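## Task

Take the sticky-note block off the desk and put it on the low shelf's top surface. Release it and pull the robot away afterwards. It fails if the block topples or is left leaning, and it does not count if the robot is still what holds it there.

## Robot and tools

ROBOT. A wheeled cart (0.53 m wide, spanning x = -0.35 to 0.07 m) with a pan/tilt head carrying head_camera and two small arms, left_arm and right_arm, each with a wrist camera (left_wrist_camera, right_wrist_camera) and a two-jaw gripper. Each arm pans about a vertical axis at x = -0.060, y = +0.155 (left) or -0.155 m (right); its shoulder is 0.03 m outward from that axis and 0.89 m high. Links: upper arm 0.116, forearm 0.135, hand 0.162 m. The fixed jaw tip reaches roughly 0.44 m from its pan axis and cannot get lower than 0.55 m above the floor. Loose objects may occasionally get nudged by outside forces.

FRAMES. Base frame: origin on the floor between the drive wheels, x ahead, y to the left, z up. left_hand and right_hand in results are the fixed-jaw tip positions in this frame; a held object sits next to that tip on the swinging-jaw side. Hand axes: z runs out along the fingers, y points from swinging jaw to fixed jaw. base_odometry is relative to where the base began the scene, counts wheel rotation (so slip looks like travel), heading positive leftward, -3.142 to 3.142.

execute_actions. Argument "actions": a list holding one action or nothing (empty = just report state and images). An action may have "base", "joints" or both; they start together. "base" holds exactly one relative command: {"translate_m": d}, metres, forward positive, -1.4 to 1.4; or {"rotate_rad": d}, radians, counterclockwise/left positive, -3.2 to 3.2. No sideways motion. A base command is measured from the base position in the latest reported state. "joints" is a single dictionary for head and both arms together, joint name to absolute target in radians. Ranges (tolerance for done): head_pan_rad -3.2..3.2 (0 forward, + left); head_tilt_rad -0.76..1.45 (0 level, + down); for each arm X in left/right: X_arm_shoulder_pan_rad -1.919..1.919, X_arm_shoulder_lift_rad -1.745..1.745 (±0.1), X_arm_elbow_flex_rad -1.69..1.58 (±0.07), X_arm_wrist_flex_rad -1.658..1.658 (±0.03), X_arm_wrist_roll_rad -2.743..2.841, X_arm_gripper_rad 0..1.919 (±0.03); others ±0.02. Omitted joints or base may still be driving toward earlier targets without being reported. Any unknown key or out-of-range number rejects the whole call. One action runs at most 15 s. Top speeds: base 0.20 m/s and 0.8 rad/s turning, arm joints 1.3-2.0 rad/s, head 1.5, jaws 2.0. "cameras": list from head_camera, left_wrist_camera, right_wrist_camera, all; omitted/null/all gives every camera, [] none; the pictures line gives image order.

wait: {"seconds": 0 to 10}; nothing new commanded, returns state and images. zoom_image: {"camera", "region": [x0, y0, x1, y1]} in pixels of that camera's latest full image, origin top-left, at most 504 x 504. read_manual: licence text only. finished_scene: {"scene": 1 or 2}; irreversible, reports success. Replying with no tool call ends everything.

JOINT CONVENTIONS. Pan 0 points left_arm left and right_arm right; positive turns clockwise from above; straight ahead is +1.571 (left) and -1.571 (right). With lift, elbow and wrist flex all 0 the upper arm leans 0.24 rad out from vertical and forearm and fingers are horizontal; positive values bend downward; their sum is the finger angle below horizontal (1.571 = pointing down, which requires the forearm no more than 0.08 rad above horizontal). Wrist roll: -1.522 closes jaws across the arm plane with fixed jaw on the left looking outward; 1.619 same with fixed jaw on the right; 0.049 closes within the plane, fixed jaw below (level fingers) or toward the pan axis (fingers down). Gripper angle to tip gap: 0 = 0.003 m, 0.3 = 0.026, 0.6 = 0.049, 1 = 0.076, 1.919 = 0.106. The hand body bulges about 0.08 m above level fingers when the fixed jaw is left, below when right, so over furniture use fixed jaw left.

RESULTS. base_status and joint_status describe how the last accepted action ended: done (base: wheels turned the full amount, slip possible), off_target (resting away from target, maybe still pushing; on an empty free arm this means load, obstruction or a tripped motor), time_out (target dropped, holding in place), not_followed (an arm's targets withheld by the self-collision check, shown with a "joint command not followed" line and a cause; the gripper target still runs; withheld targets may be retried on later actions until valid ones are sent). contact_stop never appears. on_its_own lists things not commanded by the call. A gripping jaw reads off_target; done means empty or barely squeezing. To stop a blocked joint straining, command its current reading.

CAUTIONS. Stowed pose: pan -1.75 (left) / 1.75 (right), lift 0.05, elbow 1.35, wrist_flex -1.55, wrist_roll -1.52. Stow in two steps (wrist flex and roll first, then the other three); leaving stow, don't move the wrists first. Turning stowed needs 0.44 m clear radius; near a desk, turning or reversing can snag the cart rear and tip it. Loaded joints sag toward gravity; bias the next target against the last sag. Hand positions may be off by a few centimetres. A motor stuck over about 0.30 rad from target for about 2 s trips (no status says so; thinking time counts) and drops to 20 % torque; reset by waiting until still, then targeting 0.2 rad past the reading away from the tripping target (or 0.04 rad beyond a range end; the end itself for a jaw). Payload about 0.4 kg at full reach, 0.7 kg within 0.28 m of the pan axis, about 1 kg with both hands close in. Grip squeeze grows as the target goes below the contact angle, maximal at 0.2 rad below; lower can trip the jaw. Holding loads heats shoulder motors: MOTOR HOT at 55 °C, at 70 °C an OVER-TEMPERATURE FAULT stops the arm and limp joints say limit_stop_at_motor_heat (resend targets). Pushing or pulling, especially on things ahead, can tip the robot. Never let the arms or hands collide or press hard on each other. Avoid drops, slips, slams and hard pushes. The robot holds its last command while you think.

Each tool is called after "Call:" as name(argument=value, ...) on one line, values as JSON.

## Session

Call:
execute_actions(actions=[])

Scene clock: 0.00 s.
base_odometry: x=+0.000 y=+0.000 heading=+0.000 (m, m, rad; odometry frame)
base_status: not commanded
joint_positions: head_pan_rad=+0.026 head_tilt_rad=+0.026 left_arm_shoulder_pan_rad=-1.760 left_arm_shoulder_lift_rad=+0.015 left_arm_elbow_flex_rad=+1.312 left_arm_wrist_flex_rad=-1.479 left_arm_wrist_roll_rad=-1.513 left_arm_gripper_rad=+1.920 right_arm_shoulder_pan_rad=+1.764 right_arm_shoulder_lift_rad=+0.074 right_arm_elbow_flex_rad=+1.307 right_arm_wrist_flex_rad=-1.578 right_arm_wrist_roll_rad=-1.534 right_arm_gripper_rad=+1.920
joint_status: not commanded
left_hand: x=-0.3104 y=+0.0992 z=+0.9004 quat_wxyz=(-0.068, -0.648, -0.065, +0.756) (m; base frame)
right_hand: x=-0.3114 y=-0.1138 z=+0.9041 quat_wxyz=(-0.070, +0.631, -0.065, -0.770) (m; base frame)
pictures: head_camera, left_wrist_camera, right_wrist_camera
Images, in order (width x height): head_camera 644x476, left_wrist_camera 644x476, right_wrist_camera 644x476.

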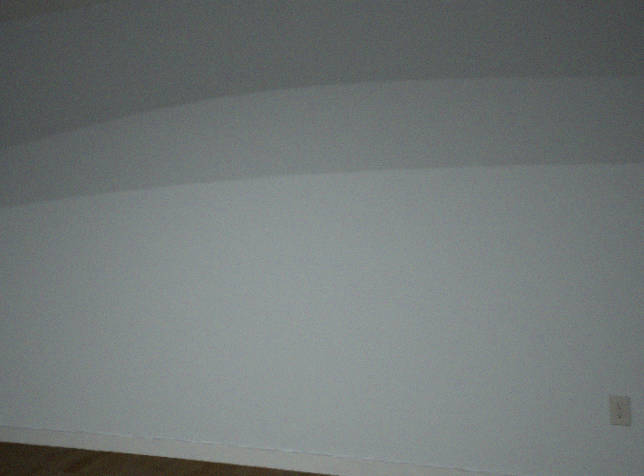

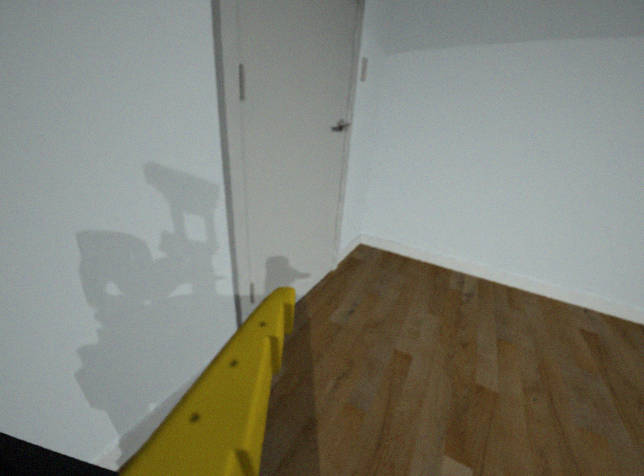

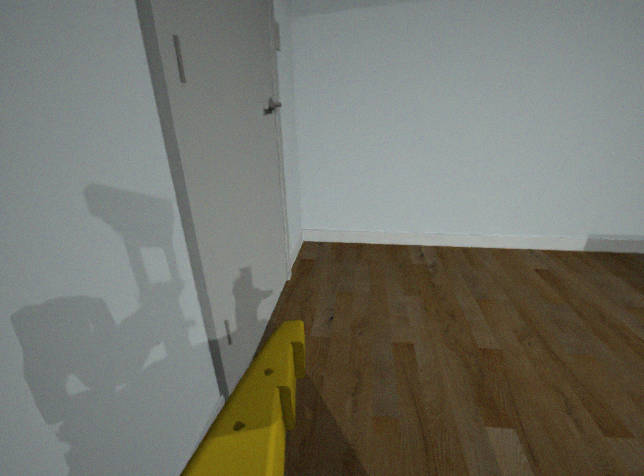

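Call:
execute_actions(actions=[{"joints": {"head_pan_rad": 1.25, "head_tilt_rad": 0.45}}], cameras=["head_camera"])

Scene clock: 7.37 s.
base_odometry: x=+0.000 y=+0.000 heading=+0.000 (m, m, rad; odometry frame)
base_status: not commanded
joint_positions: head_pan_rad=+1.240 head_tilt_rad=+0.443 left_arm_shoulder_pan_rad=-1.760 left_arm_shoulder_lift_rad=+0.015 left_arm_elbow_flex_rad=+1.312 left_arm_wrist_flex_rad=-1.479 left_arm_wrist_roll_rad=-1.513 left_arm_gripper_rad=+1.920 right_arm_shoulder_pan_rad=+1.764 right_arm_shoulder_lift_rad=+0.074 right_arm_elbow_flex_rad=+1.307 right_arm_wrist_flex_rad=-1.578 right_arm_wrist_roll_rad=-1.534 right_arm_gripper_rad=+1.920
joint_status: all done
left_hand: x=-0.3104 y=+0.0992 z=+0.9004 quat_wxyz=(-0.068, -0.648, -0.065, +0.756) (m; base frame)
right_hand: x=-0.3114 y=-0.1138 z=+0.9041 quat_wxyz=(-0.070, +0.631, -0.065, -0.770) (m; base frame)
pictures: head_camera
Images, in order (width x height): head_camera 644x476.

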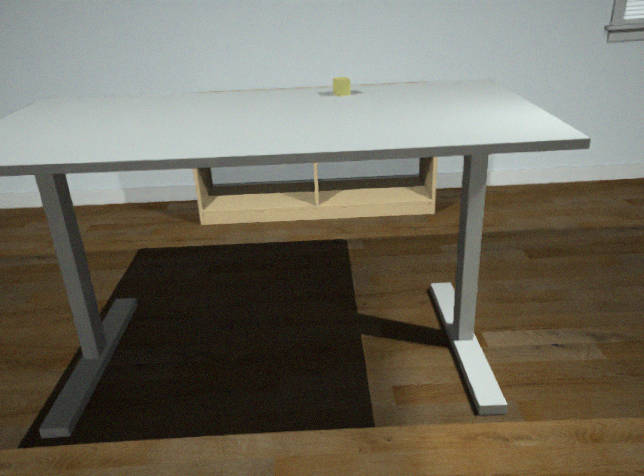

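Call:
zoom_image(camera="head_camera", region=[290, 55, 400, 125])

Region (290, 55, 400, 125) of head_camera's 644x476 image, scaled by 4.582; it fills the top 321 rows of this view, and the rest is white.

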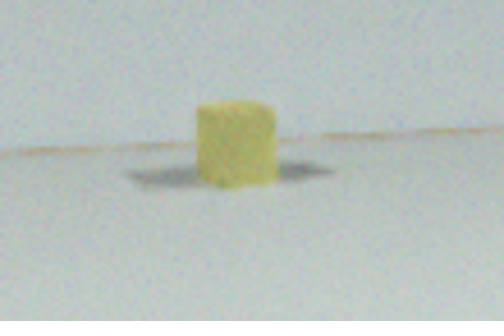

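Call:
execute_actions(actions=[{"base": {"rotate_rad": 0.45}, "joints": {"head_pan_rad": 0.35, "head_tilt_rad": 0.5}}], cameras=["head_camera"])

Scene clock: 71.50 s.
base_odometry: x=-0.001 y=+0.000 heading=+0.449 (m, m, rad; odometry frame)
base_status: done
joint_positions: head_pan_rad=+0.360 head_tilt_rad=+0.494 left_arm_shoulder_pan_rad=-1.760 left_arm_shoulder_lift_rad=+0.015 left_arm_elbow_flex_rad=+1.312 left_arm_wrist_flex_rad=-1.479 left_arm_wrist_roll_rad=-1.513 left_arm_gripper_rad=+1.920 right_arm_shoulder_pan_rad=+1.764 right_arm_shoulder_lift_rad=+0.074 right_arm_elbow_flex_rad=+1.307 right_arm_wrist_flex_rad=-1.578 right_arm_wrist_roll_rad=-1.534 right_arm_gripper_rad=+1.920
joint_status: all done
left_hand: x=-0.3104 y=+0.0992 z=+0.9004 quat_wxyz=(-0.068, -0.648, -0.065, +0.756) (m; base frame)
right_hand: x=-0.3114 y=-0.1138 z=+0.9041 quat_wxyz=(-0.070, +0.631, -0.065, -0.770) (m; base frame)
pictures: head_camera
Images, in order (width x height): head_camera 644x476.

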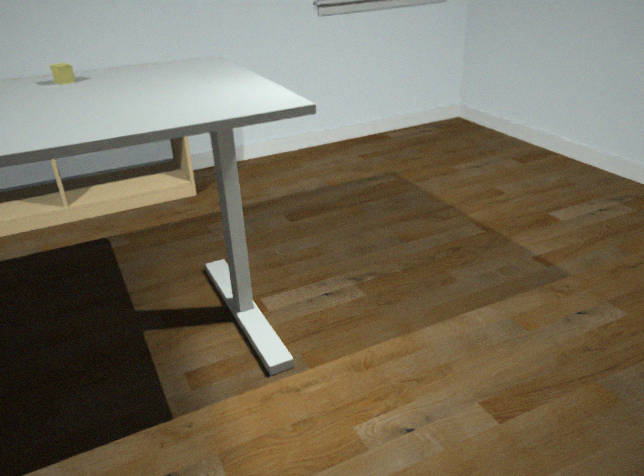

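Call:
execute_actions(actions=[{"base": {"translate_m": 1.4}, "joints": {"head_pan_rad": 1.35, "head_tilt_rad": 0.45, "right_arm_elbow_flex_rad": 0.5, "right_arm_shoulder_pan_rad": 1.57, "right_arm_gripper_rad": 1.1}}], cameras=["head_camera"])

Scene clock: 84.73 s.
base_odometry: x=+1.261 y=+0.608 heading=+0.447 (m, m, rad; odometry frame)
base_status: done
joint_positions: head_pan_rad=+1.340 head_tilt_rad=+0.463 left_arm_shoulder_pan_rad=-1.760 left_arm_shoulder_lift_rad=+0.015 left_arm_elbow_flex_rad=+1.312 left_arm_wrist_flex_rad=-1.479 left_arm_wrist_roll_rad=-1.513 left_arm_gripper_rad=+1.920 right_arm_shoulder_pan_rad=+1.576 right_arm_shoulder_lift_rad=+0.078 right_arm_elbow_flex_rad=+0.540 right_arm_wrist_flex_rad=-1.578 right_arm_wrist_roll_rad=-1.534 right_arm_gripper_rad=+1.106
joint_status: all done
left_hand: x=-0.3104 y=+0.0992 z=+0.9004 quat_wxyz=(-0.068, -0.648, -0.065, +0.756) (m; base frame)
right_hand: x=-0.3323 y=-0.1612 z=+1.0615 quat_wxyz=(+0.003, +0.301, -0.003, -0.954) (m; base frame)
pictures: head_camera
Images, in order (width x height): head_camera 644x476.

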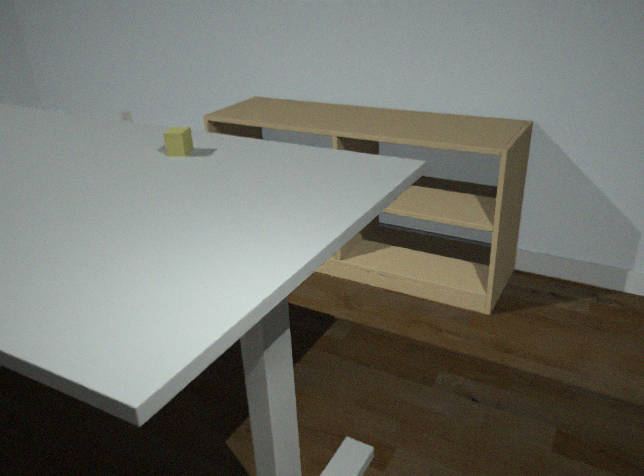

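Call:
zoom_image(camera="head_camera", region=[130, 105, 240, 175])

Region (130, 105, 240, 175) of head_camera's 644x476 image, scaled by 4.582; it fills the top 321 rows of this view, and the rest is white.

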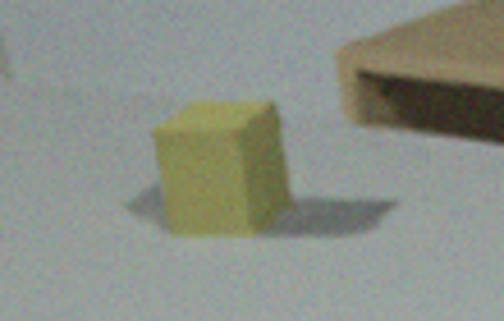

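Call:
execute_actions(actions=[{"base": {"rotate_rad": 0.765}, "joints": {"head_pan_rad": 0.3, "head_tilt_rad": 0.6, "right_arm_shoulder_pan_rad": -0.3, "right_arm_shoulder_lift_rad": -0.14, "right_arm_elbow_flex_rad": 0.23, "right_arm_wrist_flex_rad": 0.568}}], cameras=["head_camera", "right_wrist_camera"])

Scene clock: 131.57 s.
base_odometry: x=+1.260 y=+0.607 heading=+1.211 (m, m, rad; odometry frame)
base_status: done
joint_positions: head_pan_rad=+0.310 head_tilt_rad=+0.594 left_arm_shoulder_pan_rad=-1.760 left_arm_shoulder_lift_rad=+0.015 left_arm_elbow_flex_rad=+1.312 left_arm_wrist_flex_rad=-1.479 left_arm_wrist_roll_rad=-1.513 left_arm_gripper_rad=+1.920 right_arm_shoulder_pan_rad=-0.292 right_arm_shoulder_lift_rad=-0.095 right_arm_elbow_flex_rad=+0.274 right_arm_wrist_flex_rad=+0.566 right_arm_wrist_roll_rad=-1.534 right_arm_gripper_rad=+1.106
joint_status: all done
left_hand: x=-0.3104 y=+0.0992 z=+0.9004 quat_wxyz=(-0.068, -0.648, -0.065, +0.756) (m; base frame)
right_hand: x=+0.0335 y=-0.4392 z=+0.8807 quat_wxyz=(+0.323, +0.551, +0.732, -0.237) (m; base frame)
pictures: head_camera, right_wrist_camera
Images, in order (width x height): head_camera 644x476, right_wrist_camera 644x476.

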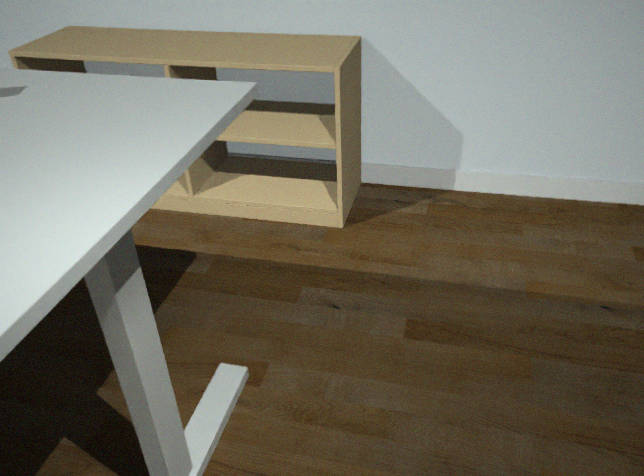

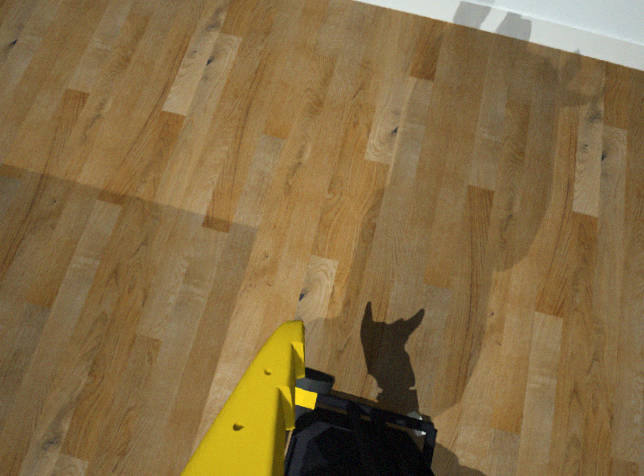

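Call:
execute_actions(actions=[{"base": {"translate_m": 1.365}, "joints": {"head_pan_rad": 1.6, "head_tilt_rad": 0.6}}], cameras=["head_camera"])

Scene clock: 144.20 s.
base_odometry: x=+1.741 y=+1.885 heading=+1.208 (m, m, rad; odometry frame)
base_status: done
joint_positions: head_pan_rad=+1.590 head_tilt_rad=+0.594 left_arm_shoulder_pan_rad=-1.760 left_arm_shoulder_lift_rad=+0.015 left_arm_elbow_flex_rad=+1.312 left_arm_wrist_flex_rad=-1.479 left_arm_wrist_roll_rad=-1.513 left_arm_gripper_rad=+1.920 right_arm_shoulder_pan_rad=-0.295 right_arm_shoulder_lift_rad=-0.095 right_arm_elbow_flex_rad=+0.274 right_arm_wrist_flex_rad=+0.566 right_arm_wrist_roll_rad=-1.534 right_arm_gripper_rad=+1.106
joint_status: all done
left_hand: x=-0.3104 y=+0.0992 z=+0.9004 quat_wxyz=(-0.068, -0.648, -0.065, +0.756) (m; base frame)
right_hand: x=+0.0343 y=-0.4389 z=+0.8807 quat_wxyz=(+0.323, +0.550, +0.733, -0.237) (m; base frame)
pictures: head_camera
Images, in order (width x height): head_camera 644x476.

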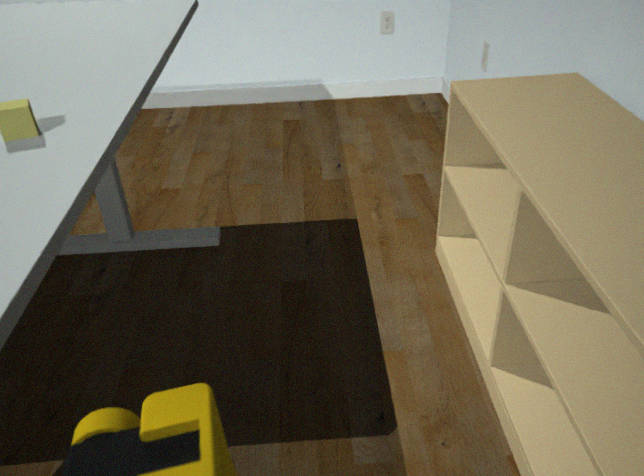

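Call:
execute_actions(actions=[{"base": {"rotate_rad": -1.547}, "joints": {"head_pan_rad": 3.17, "head_tilt_rad": 0.5}}], cameras=["head_camera", "right_wrist_camera"])

Scene clock: 169.23 s.
base_odometry: x=+1.741 y=+1.884 heading=-0.338 (m, m, rad; odometry frame)
base_status: done
joint_positions: head_pan_rad=+3.160 head_tilt_rad=+0.514 left_arm_shoulder_pan_rad=-1.760 left_arm_shoulder_lift_rad=+0.015 left_arm_elbow_flex_rad=+1.312 left_arm_wrist_flex_rad=-1.479 left_arm_wrist_roll_rad=-1.513 left_arm_gripper_rad=+1.920 right_arm_shoulder_pan_rad=-0.297 right_arm_shoulder_lift_rad=-0.095 right_arm_elbow_flex_rad=+0.274 right_arm_wrist_flex_rad=+0.566 right_arm_wrist_roll_rad=-1.534 right_arm_gripper_rad=+1.106
joint_status: all done
left_hand: x=-0.3104 y=+0.0992 z=+0.9004 quat_wxyz=(-0.068, -0.648, -0.065, +0.756) (m; base frame)
right_hand: x=+0.0348 y=-0.4388 z=+0.8807 quat_wxyz=(+0.324, +0.549, +0.733, -0.237) (m; base frame)
pictures: head_camera, right_wrist_camera
Images, in order (width x height): head_camera 644x476, right_wrist_camera 644x476.

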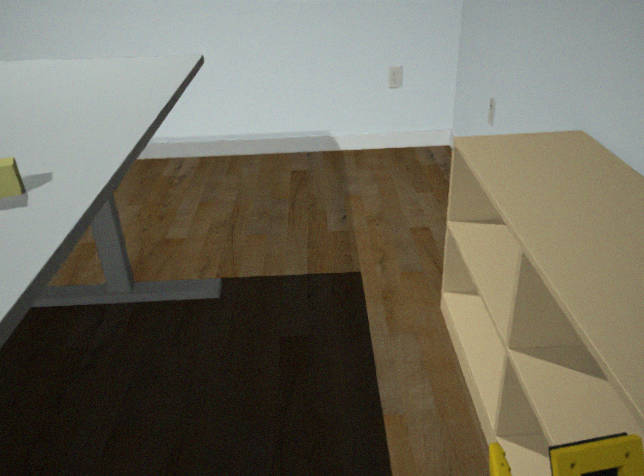

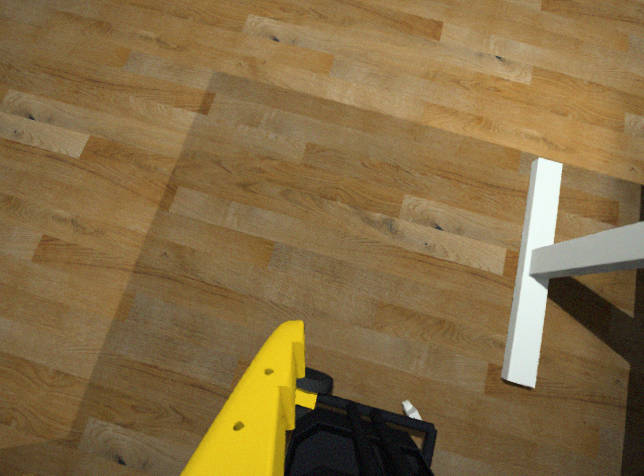

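Call:
execute_actions(actions=[{"base": {"translate_m": -0.96}, "joints": {"head_pan_rad": -1.4, "head_tilt_rad": 0.75}}], cameras=["head_camera", "right_wrist_camera"])

Scene clock: 190.30 s.
base_odometry: x=+0.836 y=+2.205 heading=-0.340 (m, m, rad; odometry frame)
base_status: done
joint_positions: head_pan_rad=-1.390 head_tilt_rad=+0.744 left_arm_shoulder_pan_rad=-1.760 left_arm_shoulder_lift_rad=+0.015 left_arm_elbow_flex_rad=+1.312 left_arm_wrist_flex_rad=-1.479 left_arm_wrist_roll_rad=-1.513 left_arm_gripper_rad=+1.920 right_arm_shoulder_pan_rad=-0.297 right_arm_shoulder_lift_rad=-0.095 right_arm_elbow_flex_rad=+0.274 right_arm_wrist_flex_rad=+0.566 right_arm_wrist_roll_rad=-1.534 right_arm_gripper_rad=+1.106
joint_status: all done
left_hand: x=-0.3104 y=+0.0992 z=+0.9004 quat_wxyz=(-0.068, -0.648, -0.065, +0.756) (m; base frame)
right_hand: x=+0.0348 y=-0.4388 z=+0.8807 quat_wxyz=(+0.324, +0.549, +0.733, -0.237) (m; base frame)
pictures: head_camera, right_wrist_camera
Images, in order (width x height): head_camera 644x476, right_wrist_camera 644x476.

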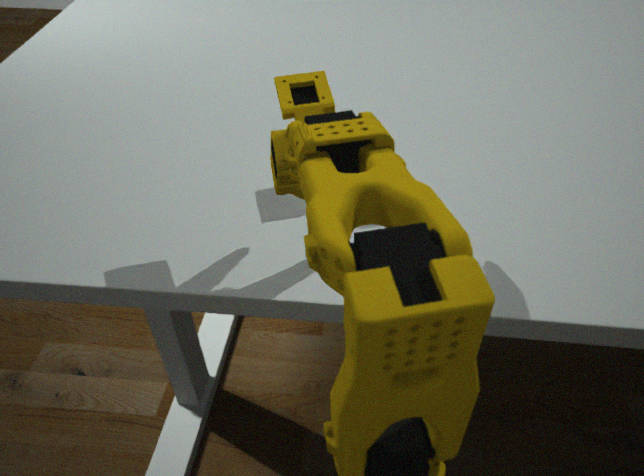

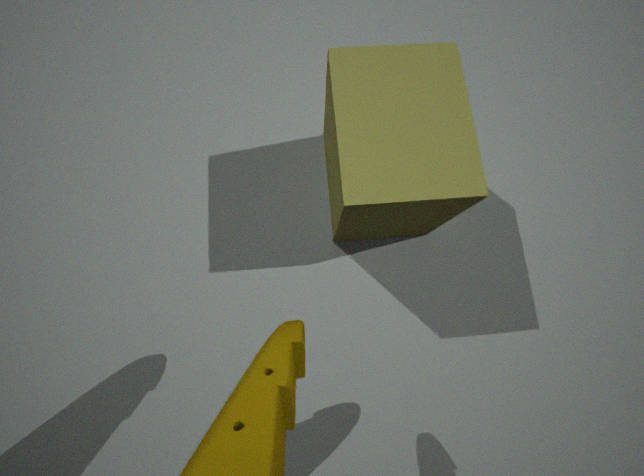

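Call:
execute_actions(actions=[{"joints": {"right_arm_shoulder_lift_rad": 0.337, "right_arm_elbow_flex_rad": -0.341, "right_arm_wrist_flex_rad": 0.695, "right_arm_gripper_rad": 1.25}}], cameras=["head_camera", "right_wrist_camera"])

Scene clock: 246.73 s.
base_odometry: x=+0.836 y=+2.205 heading=-0.340 (m, m, rad; odometry frame)
base_status: not commanded
joint_positions: head_pan_rad=-1.390 head_tilt_rad=+0.744 left_arm_shoulder_pan_rad=-1.760 left_arm_shoulder_lift_rad=+0.015 left_arm_elbow_flex_rad=+1.312 left_arm_wrist_flex_rad=-1.479 left_arm_wrist_roll_rad=-1.513 left_arm_gripper_rad=+1.920 right_arm_shoulder_pan_rad=-0.297 right_arm_shoulder_lift_rad=+0.355 right_arm_elbow_flex_rad=-0.296 right_arm_wrist_flex_rad=+0.693 right_arm_wrist_roll_rad=-1.534 right_arm_gripper_rad=+1.244
joint_status: all done
left_hand: x=-0.3104 y=+0.0992 z=+0.9004 quat_wxyz=(-0.068, -0.648, -0.065, +0.756) (m; base frame)
right_hand: x=+0.0490 y=-0.4854 z=+0.8774 quat_wxyz=(+0.321, +0.550, +0.734, -0.235) (m; base frame)
pictures: head_camera, right_wrist_camera
Images, in order (width x height): head_camera 644x476, right_wrist_camera 644x476.

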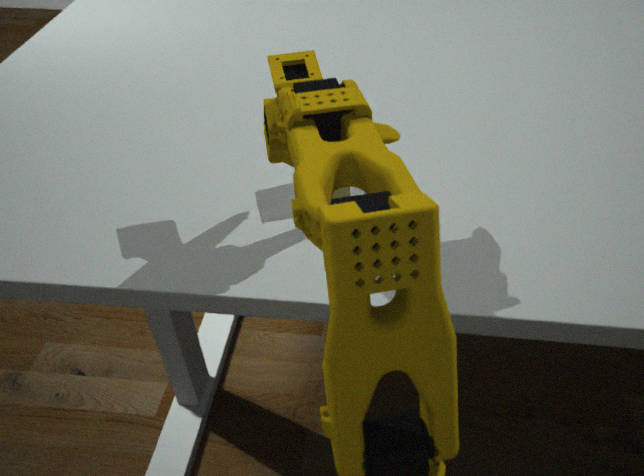

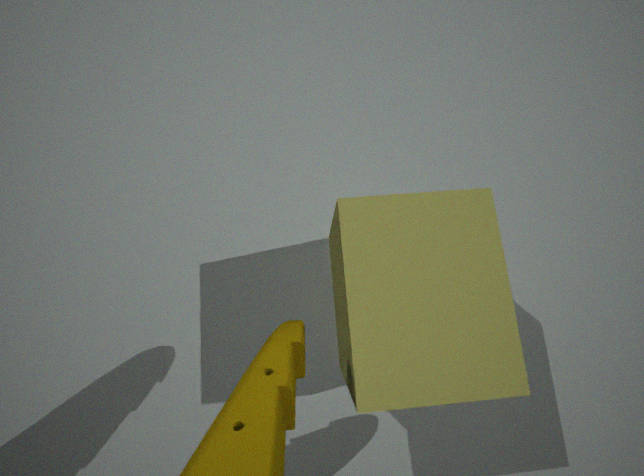

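Call:
execute_actions(actions=[{"base": {"translate_m": -0.006}, "joints": {"right_arm_shoulder_lift_rad": 0.55, "right_arm_elbow_flex_rad": -0.525, "right_arm_wrist_flex_rad": 0.645}}], cameras=["right_wrist_camera"])

Scene clock: 259.07 s.
base_odometry: x=+0.830 y=+2.207 heading=-0.341 (m, m, rad; odometry frame)
base_status: done
joint_positions: head_pan_rad=-1.390 head_tilt_rad=+0.744 left_arm_shoulder_pan_rad=-1.760 left_arm_shoulder_lift_rad=+0.015 left_arm_elbow_flex_rad=+1.312 left_arm_wrist_flex_rad=-1.479 left_arm_wrist_roll_rad=-1.513 left_arm_gripper_rad=+1.920 right_arm_shoulder_pan_rad=-0.297 right_arm_shoulder_lift_rad=+0.571 right_arm_elbow_flex_rad=-0.479 right_arm_wrist_flex_rad=+0.658 right_arm_wrist_roll_rad=-1.534 right_arm_gripper_rad=+1.244
joint_status: all done
left_hand: x=-0.3104 y=+0.0992 z=+0.9004 quat_wxyz=(-0.068, -0.648, -0.065, +0.756) (m; base frame)
right_hand: x=+0.0546 y=-0.5037 z=+0.8568 quat_wxyz=(+0.322, +0.550, +0.734, -0.235) (m; base frame)
pictures: right_wrist_camera
Images, in order (width x height): right_wrist_camera 644x476.

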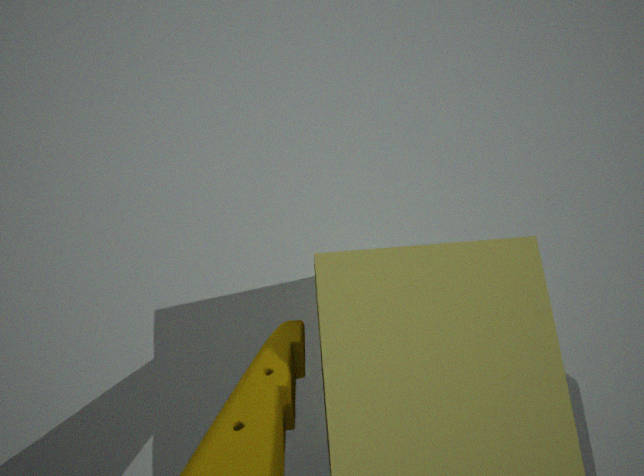

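Call:
execute_actions(actions=[{"joints": {"right_arm_gripper_rad": 0.48}}], cameras=["right_wrist_camera"])

Scene clock: 263.57 s.
base_odometry: x=+0.830 y=+2.207 heading=-0.341 (m, m, rad; odometry frame)
base_status: not commanded
joint_positions: head_pan_rad=-1.390 head_tilt_rad=+0.744 left_arm_shoulder_pan_rad=-1.760 left_arm_shoulder_lift_rad=+0.015 left_arm_elbow_flex_rad=+1.312 left_arm_wrist_flex_rad=-1.479 left_arm_wrist_roll_rad=-1.513 left_arm_gripper_rad=+1.920 right_arm_shoulder_pan_rad=-0.297 right_arm_shoulder_lift_rad=+0.571 right_arm_elbow_flex_rad=-0.486 right_arm_wrist_flex_rad=+0.657 right_arm_wrist_roll_rad=-1.534 right_arm_gripper_rad=+0.513
joint_status: right_arm_gripper_rad off_target (ended at +0.513, target +0.480)
left_hand: x=-0.3104 y=+0.0992 z=+0.9004 quat_wxyz=(-0.068, -0.648, -0.065, +0.756) (m; base frame)
right_hand: x=+0.0549 y=-0.5047 z=+0.8589 quat_wxyz=(+0.325, +0.549, +0.732, -0.238) (m; base frame)
pictures: right_wrist_camera
Images, in order (width x height): right_wrist_camera 644x476.

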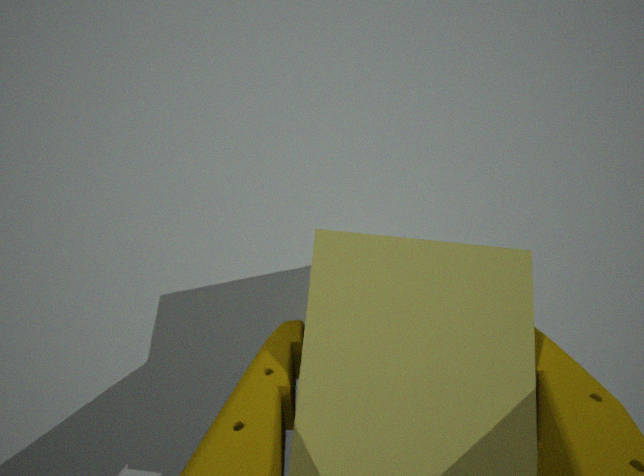

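Call:
execute_actions(actions=[{"joints": {"right_arm_gripper_rad": 0.33, "head_pan_rad": -1.9, "head_tilt_rad": 0.9}}], cameras=["head_camera", "right_wrist_camera"])

Scene clock: 269.23 s.
base_odometry: x=+0.830 y=+2.207 heading=-0.341 (m, m, rad; odometry frame)
base_status: not commanded
joint_positions: head_pan_rad=-1.890 head_tilt_rad=+0.895 left_arm_shoulder_pan_rad=-1.760 left_arm_shoulder_lift_rad=+0.015 left_arm_elbow_flex_rad=+1.312 left_arm_wrist_flex_rad=-1.479 left_arm_wrist_roll_rad=-1.513 left_arm_gripper_rad=+1.920 right_arm_shoulder_pan_rad=-0.297 right_arm_shoulder_lift_rad=+0.571 right_arm_elbow_flex_rad=-0.486 right_arm_wrist_flex_rad=+0.657 right_arm_wrist_roll_rad=-1.534 right_arm_gripper_rad=+0.493
joint_status: right_arm_gripper_rad off_target (ended at +0.493, target +0.330); the others done
left_hand: x=-0.3104 y=+0.0992 z=+0.9004 quat_wxyz=(-0.068, -0.648, -0.065, +0.756) (m; base frame)
right_hand: x=+0.0549 y=-0.5047 z=+0.8589 quat_wxyz=(+0.325, +0.549, +0.732, -0.238) (m; base frame)
pictures: head_camera, right_wrist_camera
Images, in order (width x height): head_camera 644x476, right_wrist_camera 644x476.

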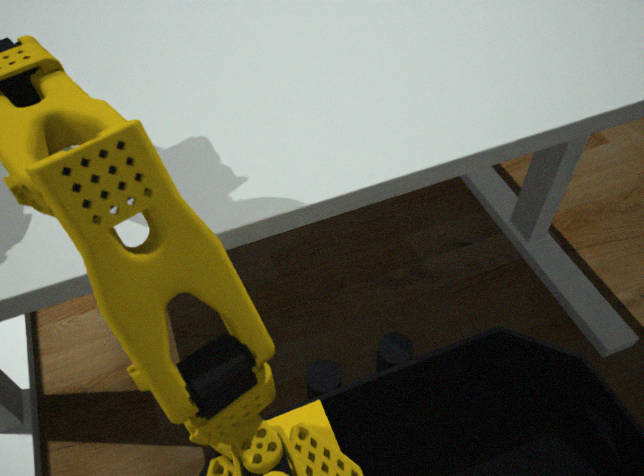

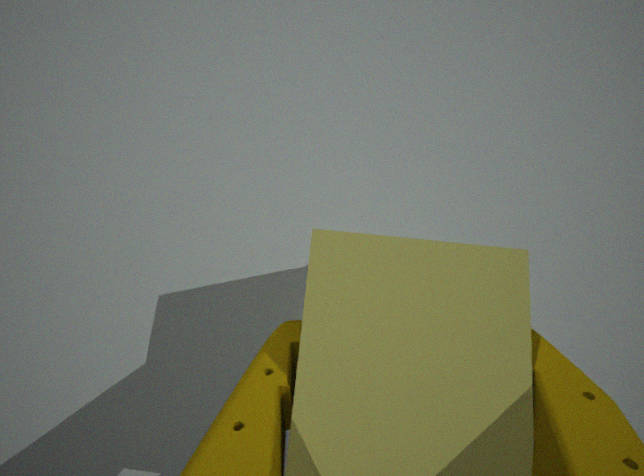

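Call:
execute_actions(actions=[{"joints": {"right_arm_shoulder_lift_rad": 0.25, "right_arm_wrist_flex_rad": 0.92, "head_pan_rad": -2.5, "head_tilt_rad": 0.9}}], cameras=["head_camera", "right_wrist_camera"])

Scene clock: 289.17 s.
base_odometry: x=+0.830 y=+2.207 heading=-0.341 (m, m, rad; odometry frame)
base_status: not commanded
joint_positions: head_pan_rad=-2.490 head_tilt_rad=+0.895 left_arm_shoulder_pan_rad=-1.760 left_arm_shoulder_lift_rad=+0.015 left_arm_elbow_flex_rad=+1.312 left_arm_wrist_flex_rad=-1.479 left_arm_wrist_roll_rad=-1.513 left_arm_gripper_rad=+1.920 right_arm_shoulder_pan_rad=-0.297 right_arm_shoulder_lift_rad=+0.322 right_arm_elbow_flex_rad=-0.490 right_arm_wrist_flex_rad=+0.919 right_arm_wrist_roll_rad=-1.534 right_arm_gripper_rad=+0.493
joint_status: all done
left_hand: x=-0.3104 y=+0.0992 z=+0.9004 quat_wxyz=(-0.068, -0.648, -0.065, +0.756) (m; base frame)
right_hand: x=+0.0473 y=-0.4798 z=+0.9097 quat_wxyz=(+0.321, +0.550, +0.734, -0.235) (m; base frame)
pictures: head_camera, right_wrist_camera
Images, in order (width x height): head_camera 644x476, right_wrist_camera 644x476.

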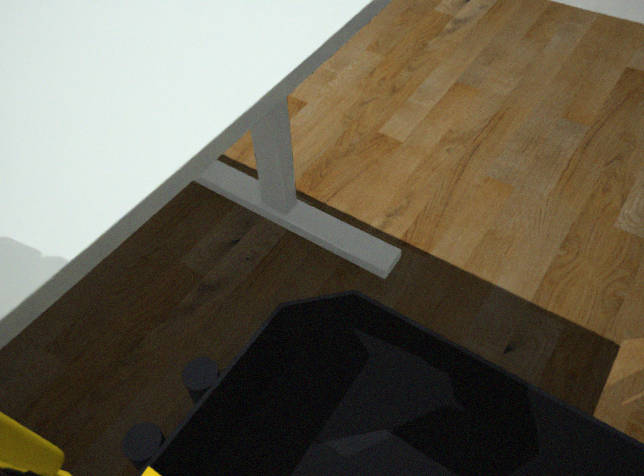

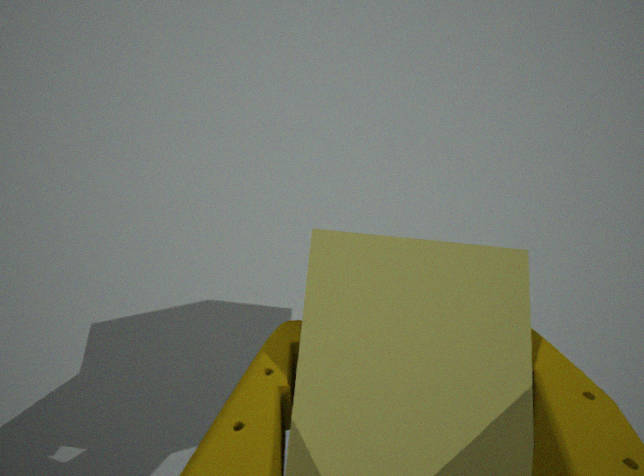

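Call:
execute_actions(actions=[])

Scene clock: 305.23 s.
base_odometry: x=+0.830 y=+2.207 heading=-0.341 (m, m, rad; odometry frame)
base_status: not commanded
joint_positions: head_pan_rad=-2.490 head_tilt_rad=+0.895 left_arm_shoulder_pan_rad=-1.760 left_arm_shoulder_lift_rad=+0.015 left_arm_elbow_flex_rad=+1.312 left_arm_wrist_flex_rad=-1.479 left_arm_wrist_roll_rad=-1.513 left_arm_gripper_rad=+1.920 right_arm_shoulder_pan_rad=-0.297 right_arm_shoulder_lift_rad=+0.322 right_arm_elbow_flex_rad=-0.490 right_arm_wrist_flex_rad=+0.919 right_arm_wrist_roll_rad=-1.534 right_arm_gripper_rad=+0.493
joint_status: all done
left_hand: x=-0.3104 y=+0.0992 z=+0.9004 quat_wxyz=(-0.068, -0.648, -0.065, +0.756) (m; base frame)
right_hand: x=+0.0473 y=-0.4798 z=+0.9097 quat_wxyz=(+0.321, +0.550, +0.734, -0.235) (m; base frame)
pictures: head_camera, left_wrist_camera, right_wrist_camera
Images, in order (width x height): head_camera 644x476, left_wrist_camera 644x476, right_wrist_camera 644x476.

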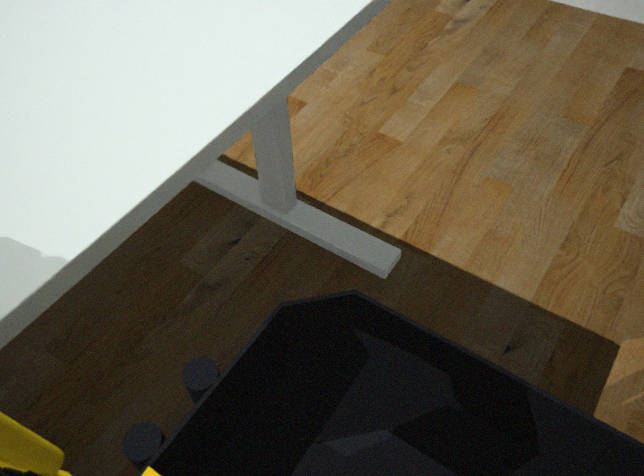

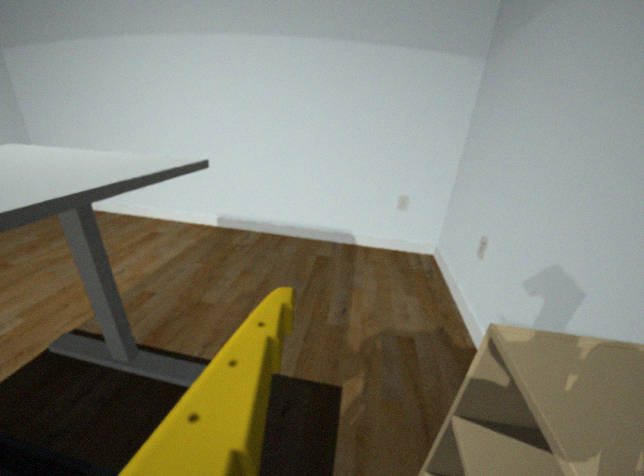

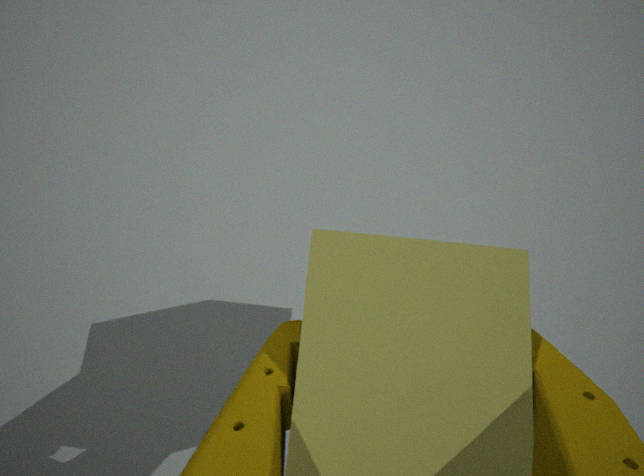

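Call:
execute_actions(actions=[{"base": {"rotate_rad": 0.55}, "joints": {"right_arm_shoulder_pan_rad": -1.571}}])

Scene clock: 363.07 s.
base_odometry: x=+0.829 y=+2.207 heading=+0.208 (m, m, rad; odometry frame)
base_status: done
joint_positions: head_pan_rad=-2.490 head_tilt_rad=+0.895 left_arm_shoulder_pan_rad=-1.760 left_arm_shoulder_lift_rad=+0.015 left_arm_elbow_flex_rad=+1.312 left_arm_wrist_flex_rad=-1.479 left_arm_wrist_roll_rad=-1.513 left_arm_gripper_rad=+1.920 right_arm_shoulder_pan_rad=-1.565 right_arm_shoulder_lift_rad=+0.322 right_arm_elbow_flex_rad=-0.490 right_arm_wrist_flex_rad=+0.919 right_arm_wrist_roll_rad=-1.534 right_arm_gripper_rad=+0.493
joint_status: all done
left_hand: x=-0.3104 y=+0.0992 z=+0.9004 quat_wxyz=(-0.068, -0.648, -0.065, +0.756) (m; base frame)
right_hand: x=+0.2820 y=-0.1492 z=+0.9097 quat_wxyz=(+0.398, +0.008, +0.917, +0.001) (m; base frame)
pictures: head_camera, left_wrist_camera, right_wrist_camera
Images, in order (width x height): head_camera 644x476, left_wrist_camera 644x476, right_wrist_camera 644x476.

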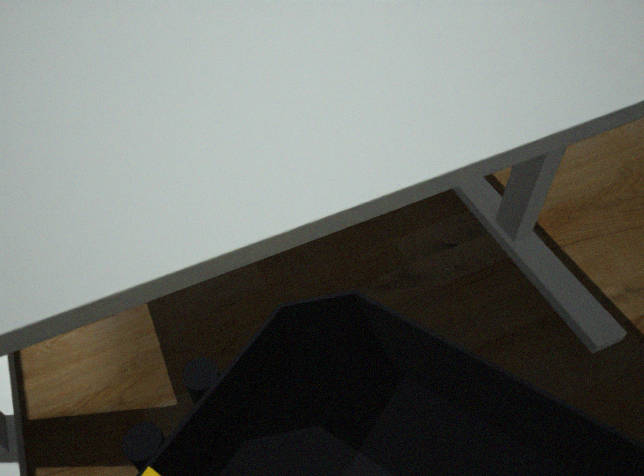

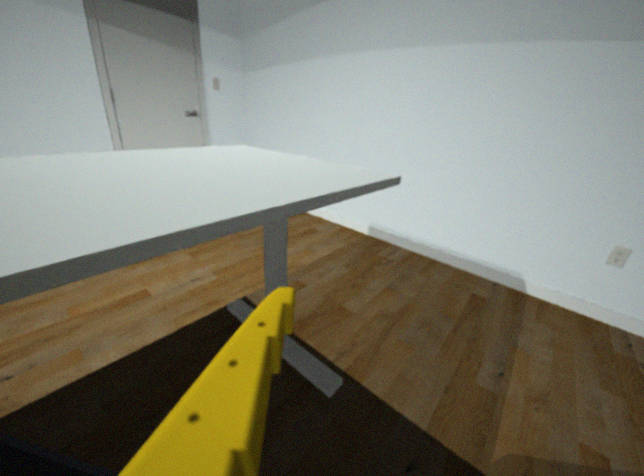

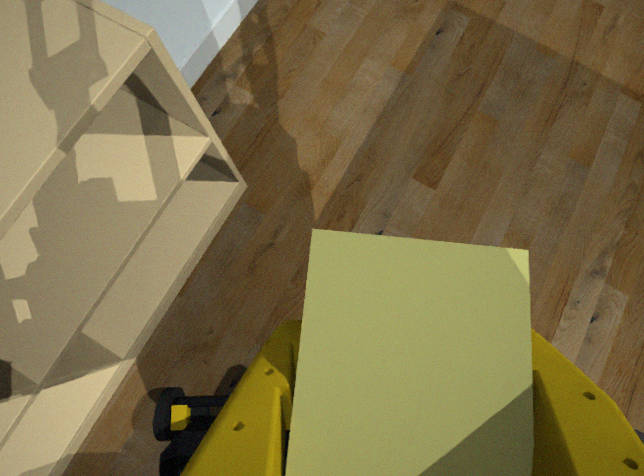

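Call:
zoom_image(camera="right_wrist_camera", region=[100, 330, 300, 476])

Region (100, 330, 300, 476) of right_wrist_camera's 644x476 image, scaled by 2.520; it fills the top 368 rows of this view, and the rest is white.

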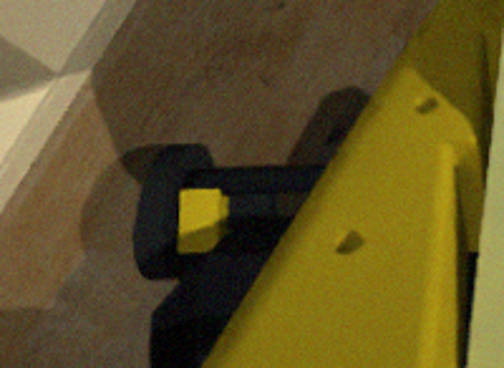

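Call:
execute_actions(actions=[{"base": {"translate_m": 0.12}, "joints": {"head_pan_rad": -1.2, "right_arm_shoulder_lift_rad": 0.813, "right_arm_elbow_flex_rad": 0.303, "right_arm_wrist_flex_rad": -0.405}}], cameras=["right_wrist_camera"])

Call:
execute_actions(actions=[{"base": {"rotate_rad": 1.005}, "joints": {"head_pan_rad": -0.1, "head_tilt_rad": 0.95}}])

Scene clock: 396.07 s.
base_odometry: x=+0.947 y=+2.232 heading=+0.210 (m, m, rad; odometry frame)
base_status: done
joint_positions: head_pan_rad=-1.210 head_tilt_rad=+0.895 left_arm_shoulder_pan_rad=-1.760 left_arm_shoulder_lift_rad=+0.015 left_arm_elbow_flex_rad=+1.312 left_arm_wrist_flex_rad=-1.479 left_arm_wrist_roll_rad=-1.513 left_arm_gripper_rad=+1.920 right_arm_shoulder_pan_rad=-1.565 right_arm_shoulder_lift_rad=+0.838 right_arm_elbow_flex_rad=+0.304 right_arm_wrist_flex_rad=-0.388 right_arm_wrist_roll_rad=-1.534 right_arm_gripper_rad=+0.493
joint_status: all done
left_hand: x=-0.3104 y=+0.0992 z=+0.9004 quat_wxyz=(-0.068, -0.648, -0.065, +0.756) (m; base frame)
right_hand: x=+0.2507 y=-0.1490 z=+0.7181 quat_wxyz=(+0.397, +0.008, +0.918, +0.001) (m; base frame)
pictures: right_wrist_camera
Images, in order (width x height): right_wrist_camera 644x476.

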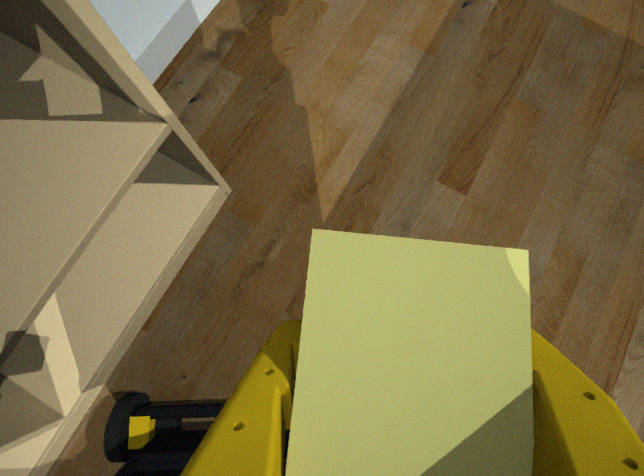

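Scene clock: 398.03 s.
base_odometry: x=+0.946 y=+2.232 heading=+1.214 (m, m, rad; odometry frame)
base_status: done
joint_positions: head_pan_rad=-0.110 head_tilt_rad=+0.945 left_arm_shoulder_pan_rad=-1.760 left_arm_shoulder_lift_rad=+0.015 left_arm_elbow_flex_rad=+1.312 left_arm_wrist_flex_rad=-1.479 left_arm_wrist_roll_rad=-1.513 left_arm_gripper_rad=+1.920 right_arm_shoulder_pan_rad=-1.565 right_arm_shoulder_lift_rad=+0.838 right_arm_elbow_flex_rad=+0.305 right_arm_wrist_flex_rad=-0.388 right_arm_wrist_roll_rad=-1.534 right_arm_gripper_rad=+0.493
joint_status: all done
left_hand: x=-0.3104 y=+0.0992 z=+0.9004 quat_wxyz=(-0.068, -0.648, -0.065, +0.756) (m; base frame)
right_hand: x=+0.2504 y=-0.1490 z=+0.7179 quat_wxyz=(+0.397, +0.008, +0.918, +0.001) (m; base frame)
pictures: head_camera, left_wrist_camera, right_wrist_camera
Images, in order (width x height): head_camera 644x476, left_wrist_camera 644x476, right_wrist_camera 644x476.

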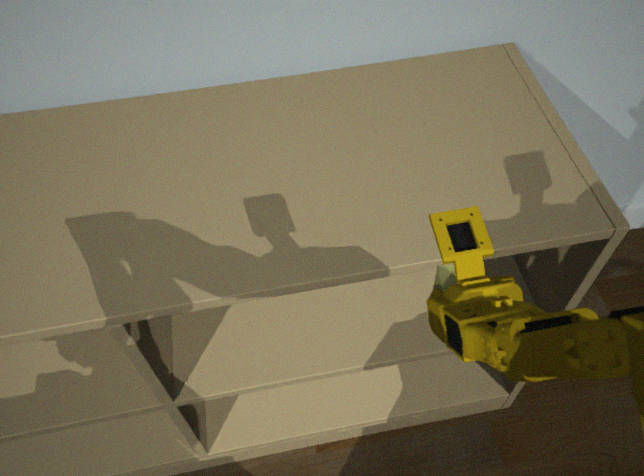

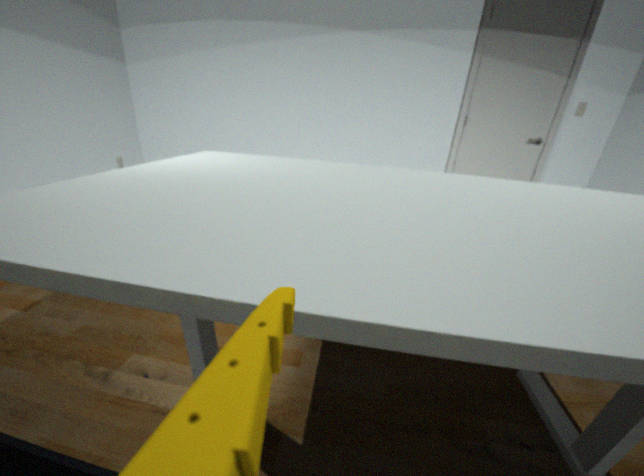

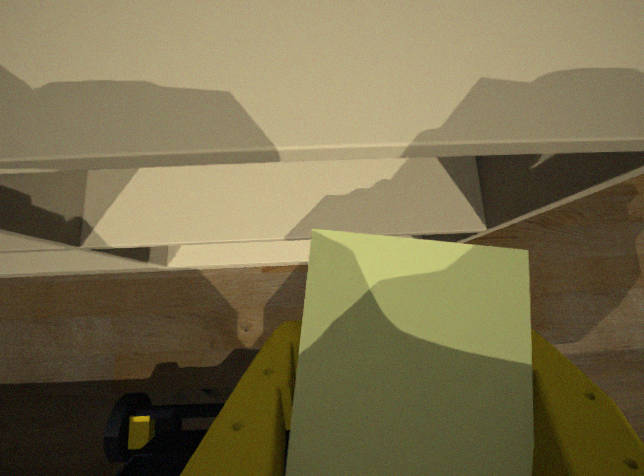

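Call:
zoom_image(camera="head_camera", region=[240, 200, 644, 476])

Region (240, 200, 644, 476) of head_camera's 644x476 image, scaled by 1.248; it fills the top 344 rows of this view, and the rest is white.

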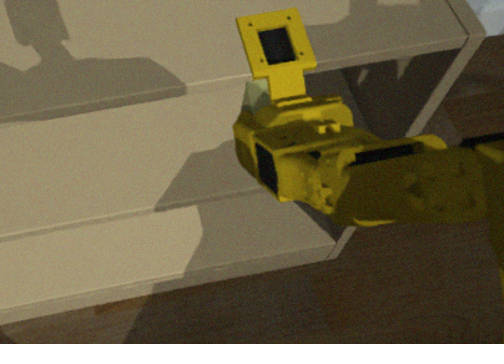

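Call:
zoom_image(camera="head_camera", region=[460, 360, 560, 440])

Call:
zoom_image(camera="head_camera", region=[560, 190, 644, 270])

Region (460, 360, 560, 440) of head_camera's 644x476 image, scaled by 5.040; it fills the top 403 rows of this view, and the rest is white.

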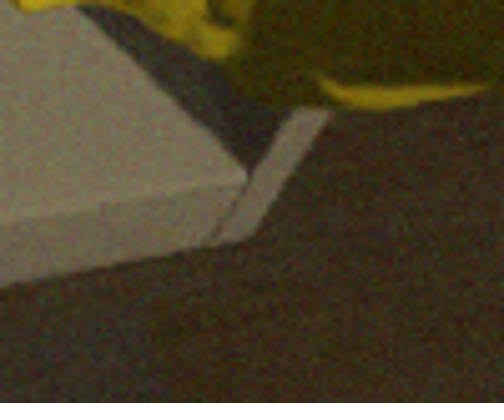

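Region (560, 190, 644, 270) of head_camera's 644x476 image, scaled by 6.000; it fills the top 480 rows of this view, and the rest is white.

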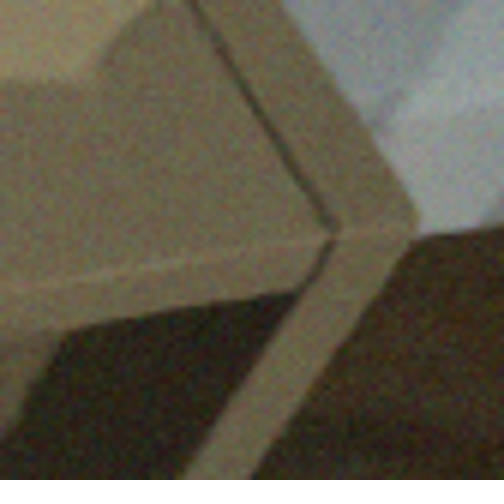

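Call:
execute_actions(actions=[{"base": {"translate_m": 0.2}, "joints": {"head_pan_rad": -0.4, "head_tilt_rad": 1.05, "right_arm_shoulder_lift_rad": 1.047, "right_arm_elbow_flex_rad": 0.119, "right_arm_wrist_flex_rad": -0.489}}], cameras=["head_camera", "right_wrist_camera"])

Scene clock: 449.53 s.
base_odometry: x=+1.016 y=+2.419 heading=+1.216 (m, m, rad; odometry frame)
base_status: done
joint_positions: head_pan_rad=-0.390 head_tilt_rad=+1.045 left_arm_shoulder_pan_rad=-1.760 left_arm_shoulder_lift_rad=+0.015 left_arm_elbow_flex_rad=+1.312 left_arm_wrist_flex_rad=-1.479 left_arm_wrist_roll_rad=-1.513 left_arm_gripper_rad=+1.920 right_arm_shoulder_pan_rad=-1.565 right_arm_shoulder_lift_rad=+1.071 right_arm_elbow_flex_rad=+0.152 right_arm_wrist_flex_rad=-0.472 right_arm_wrist_roll_rad=-1.534 right_arm_gripper_rad=+0.493
joint_status: all done
left_hand: x=-0.3104 y=+0.0992 z=+0.9004 quat_wxyz=(-0.068, -0.648, -0.065, +0.756) (m; base frame)
right_hand: x=+0.2509 y=-0.1490 z=+0.6888 quat_wxyz=(+0.399, +0.008, +0.917, +0.001) (m; base frame)
pictures: head_camera, right_wrist_camera
Images, in order (width x height): head_camera 644x476, right_wrist_camera 644x476.

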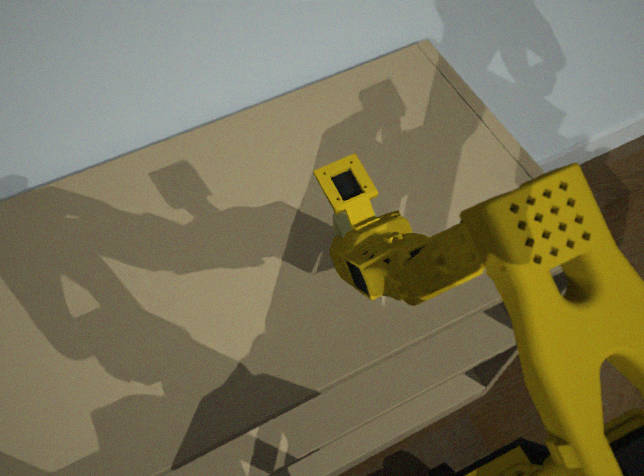

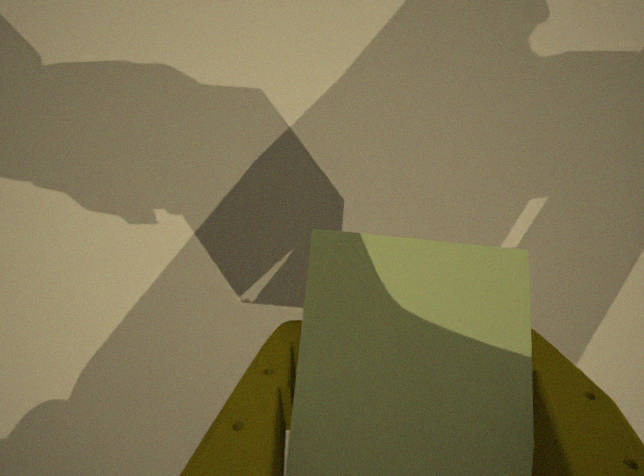

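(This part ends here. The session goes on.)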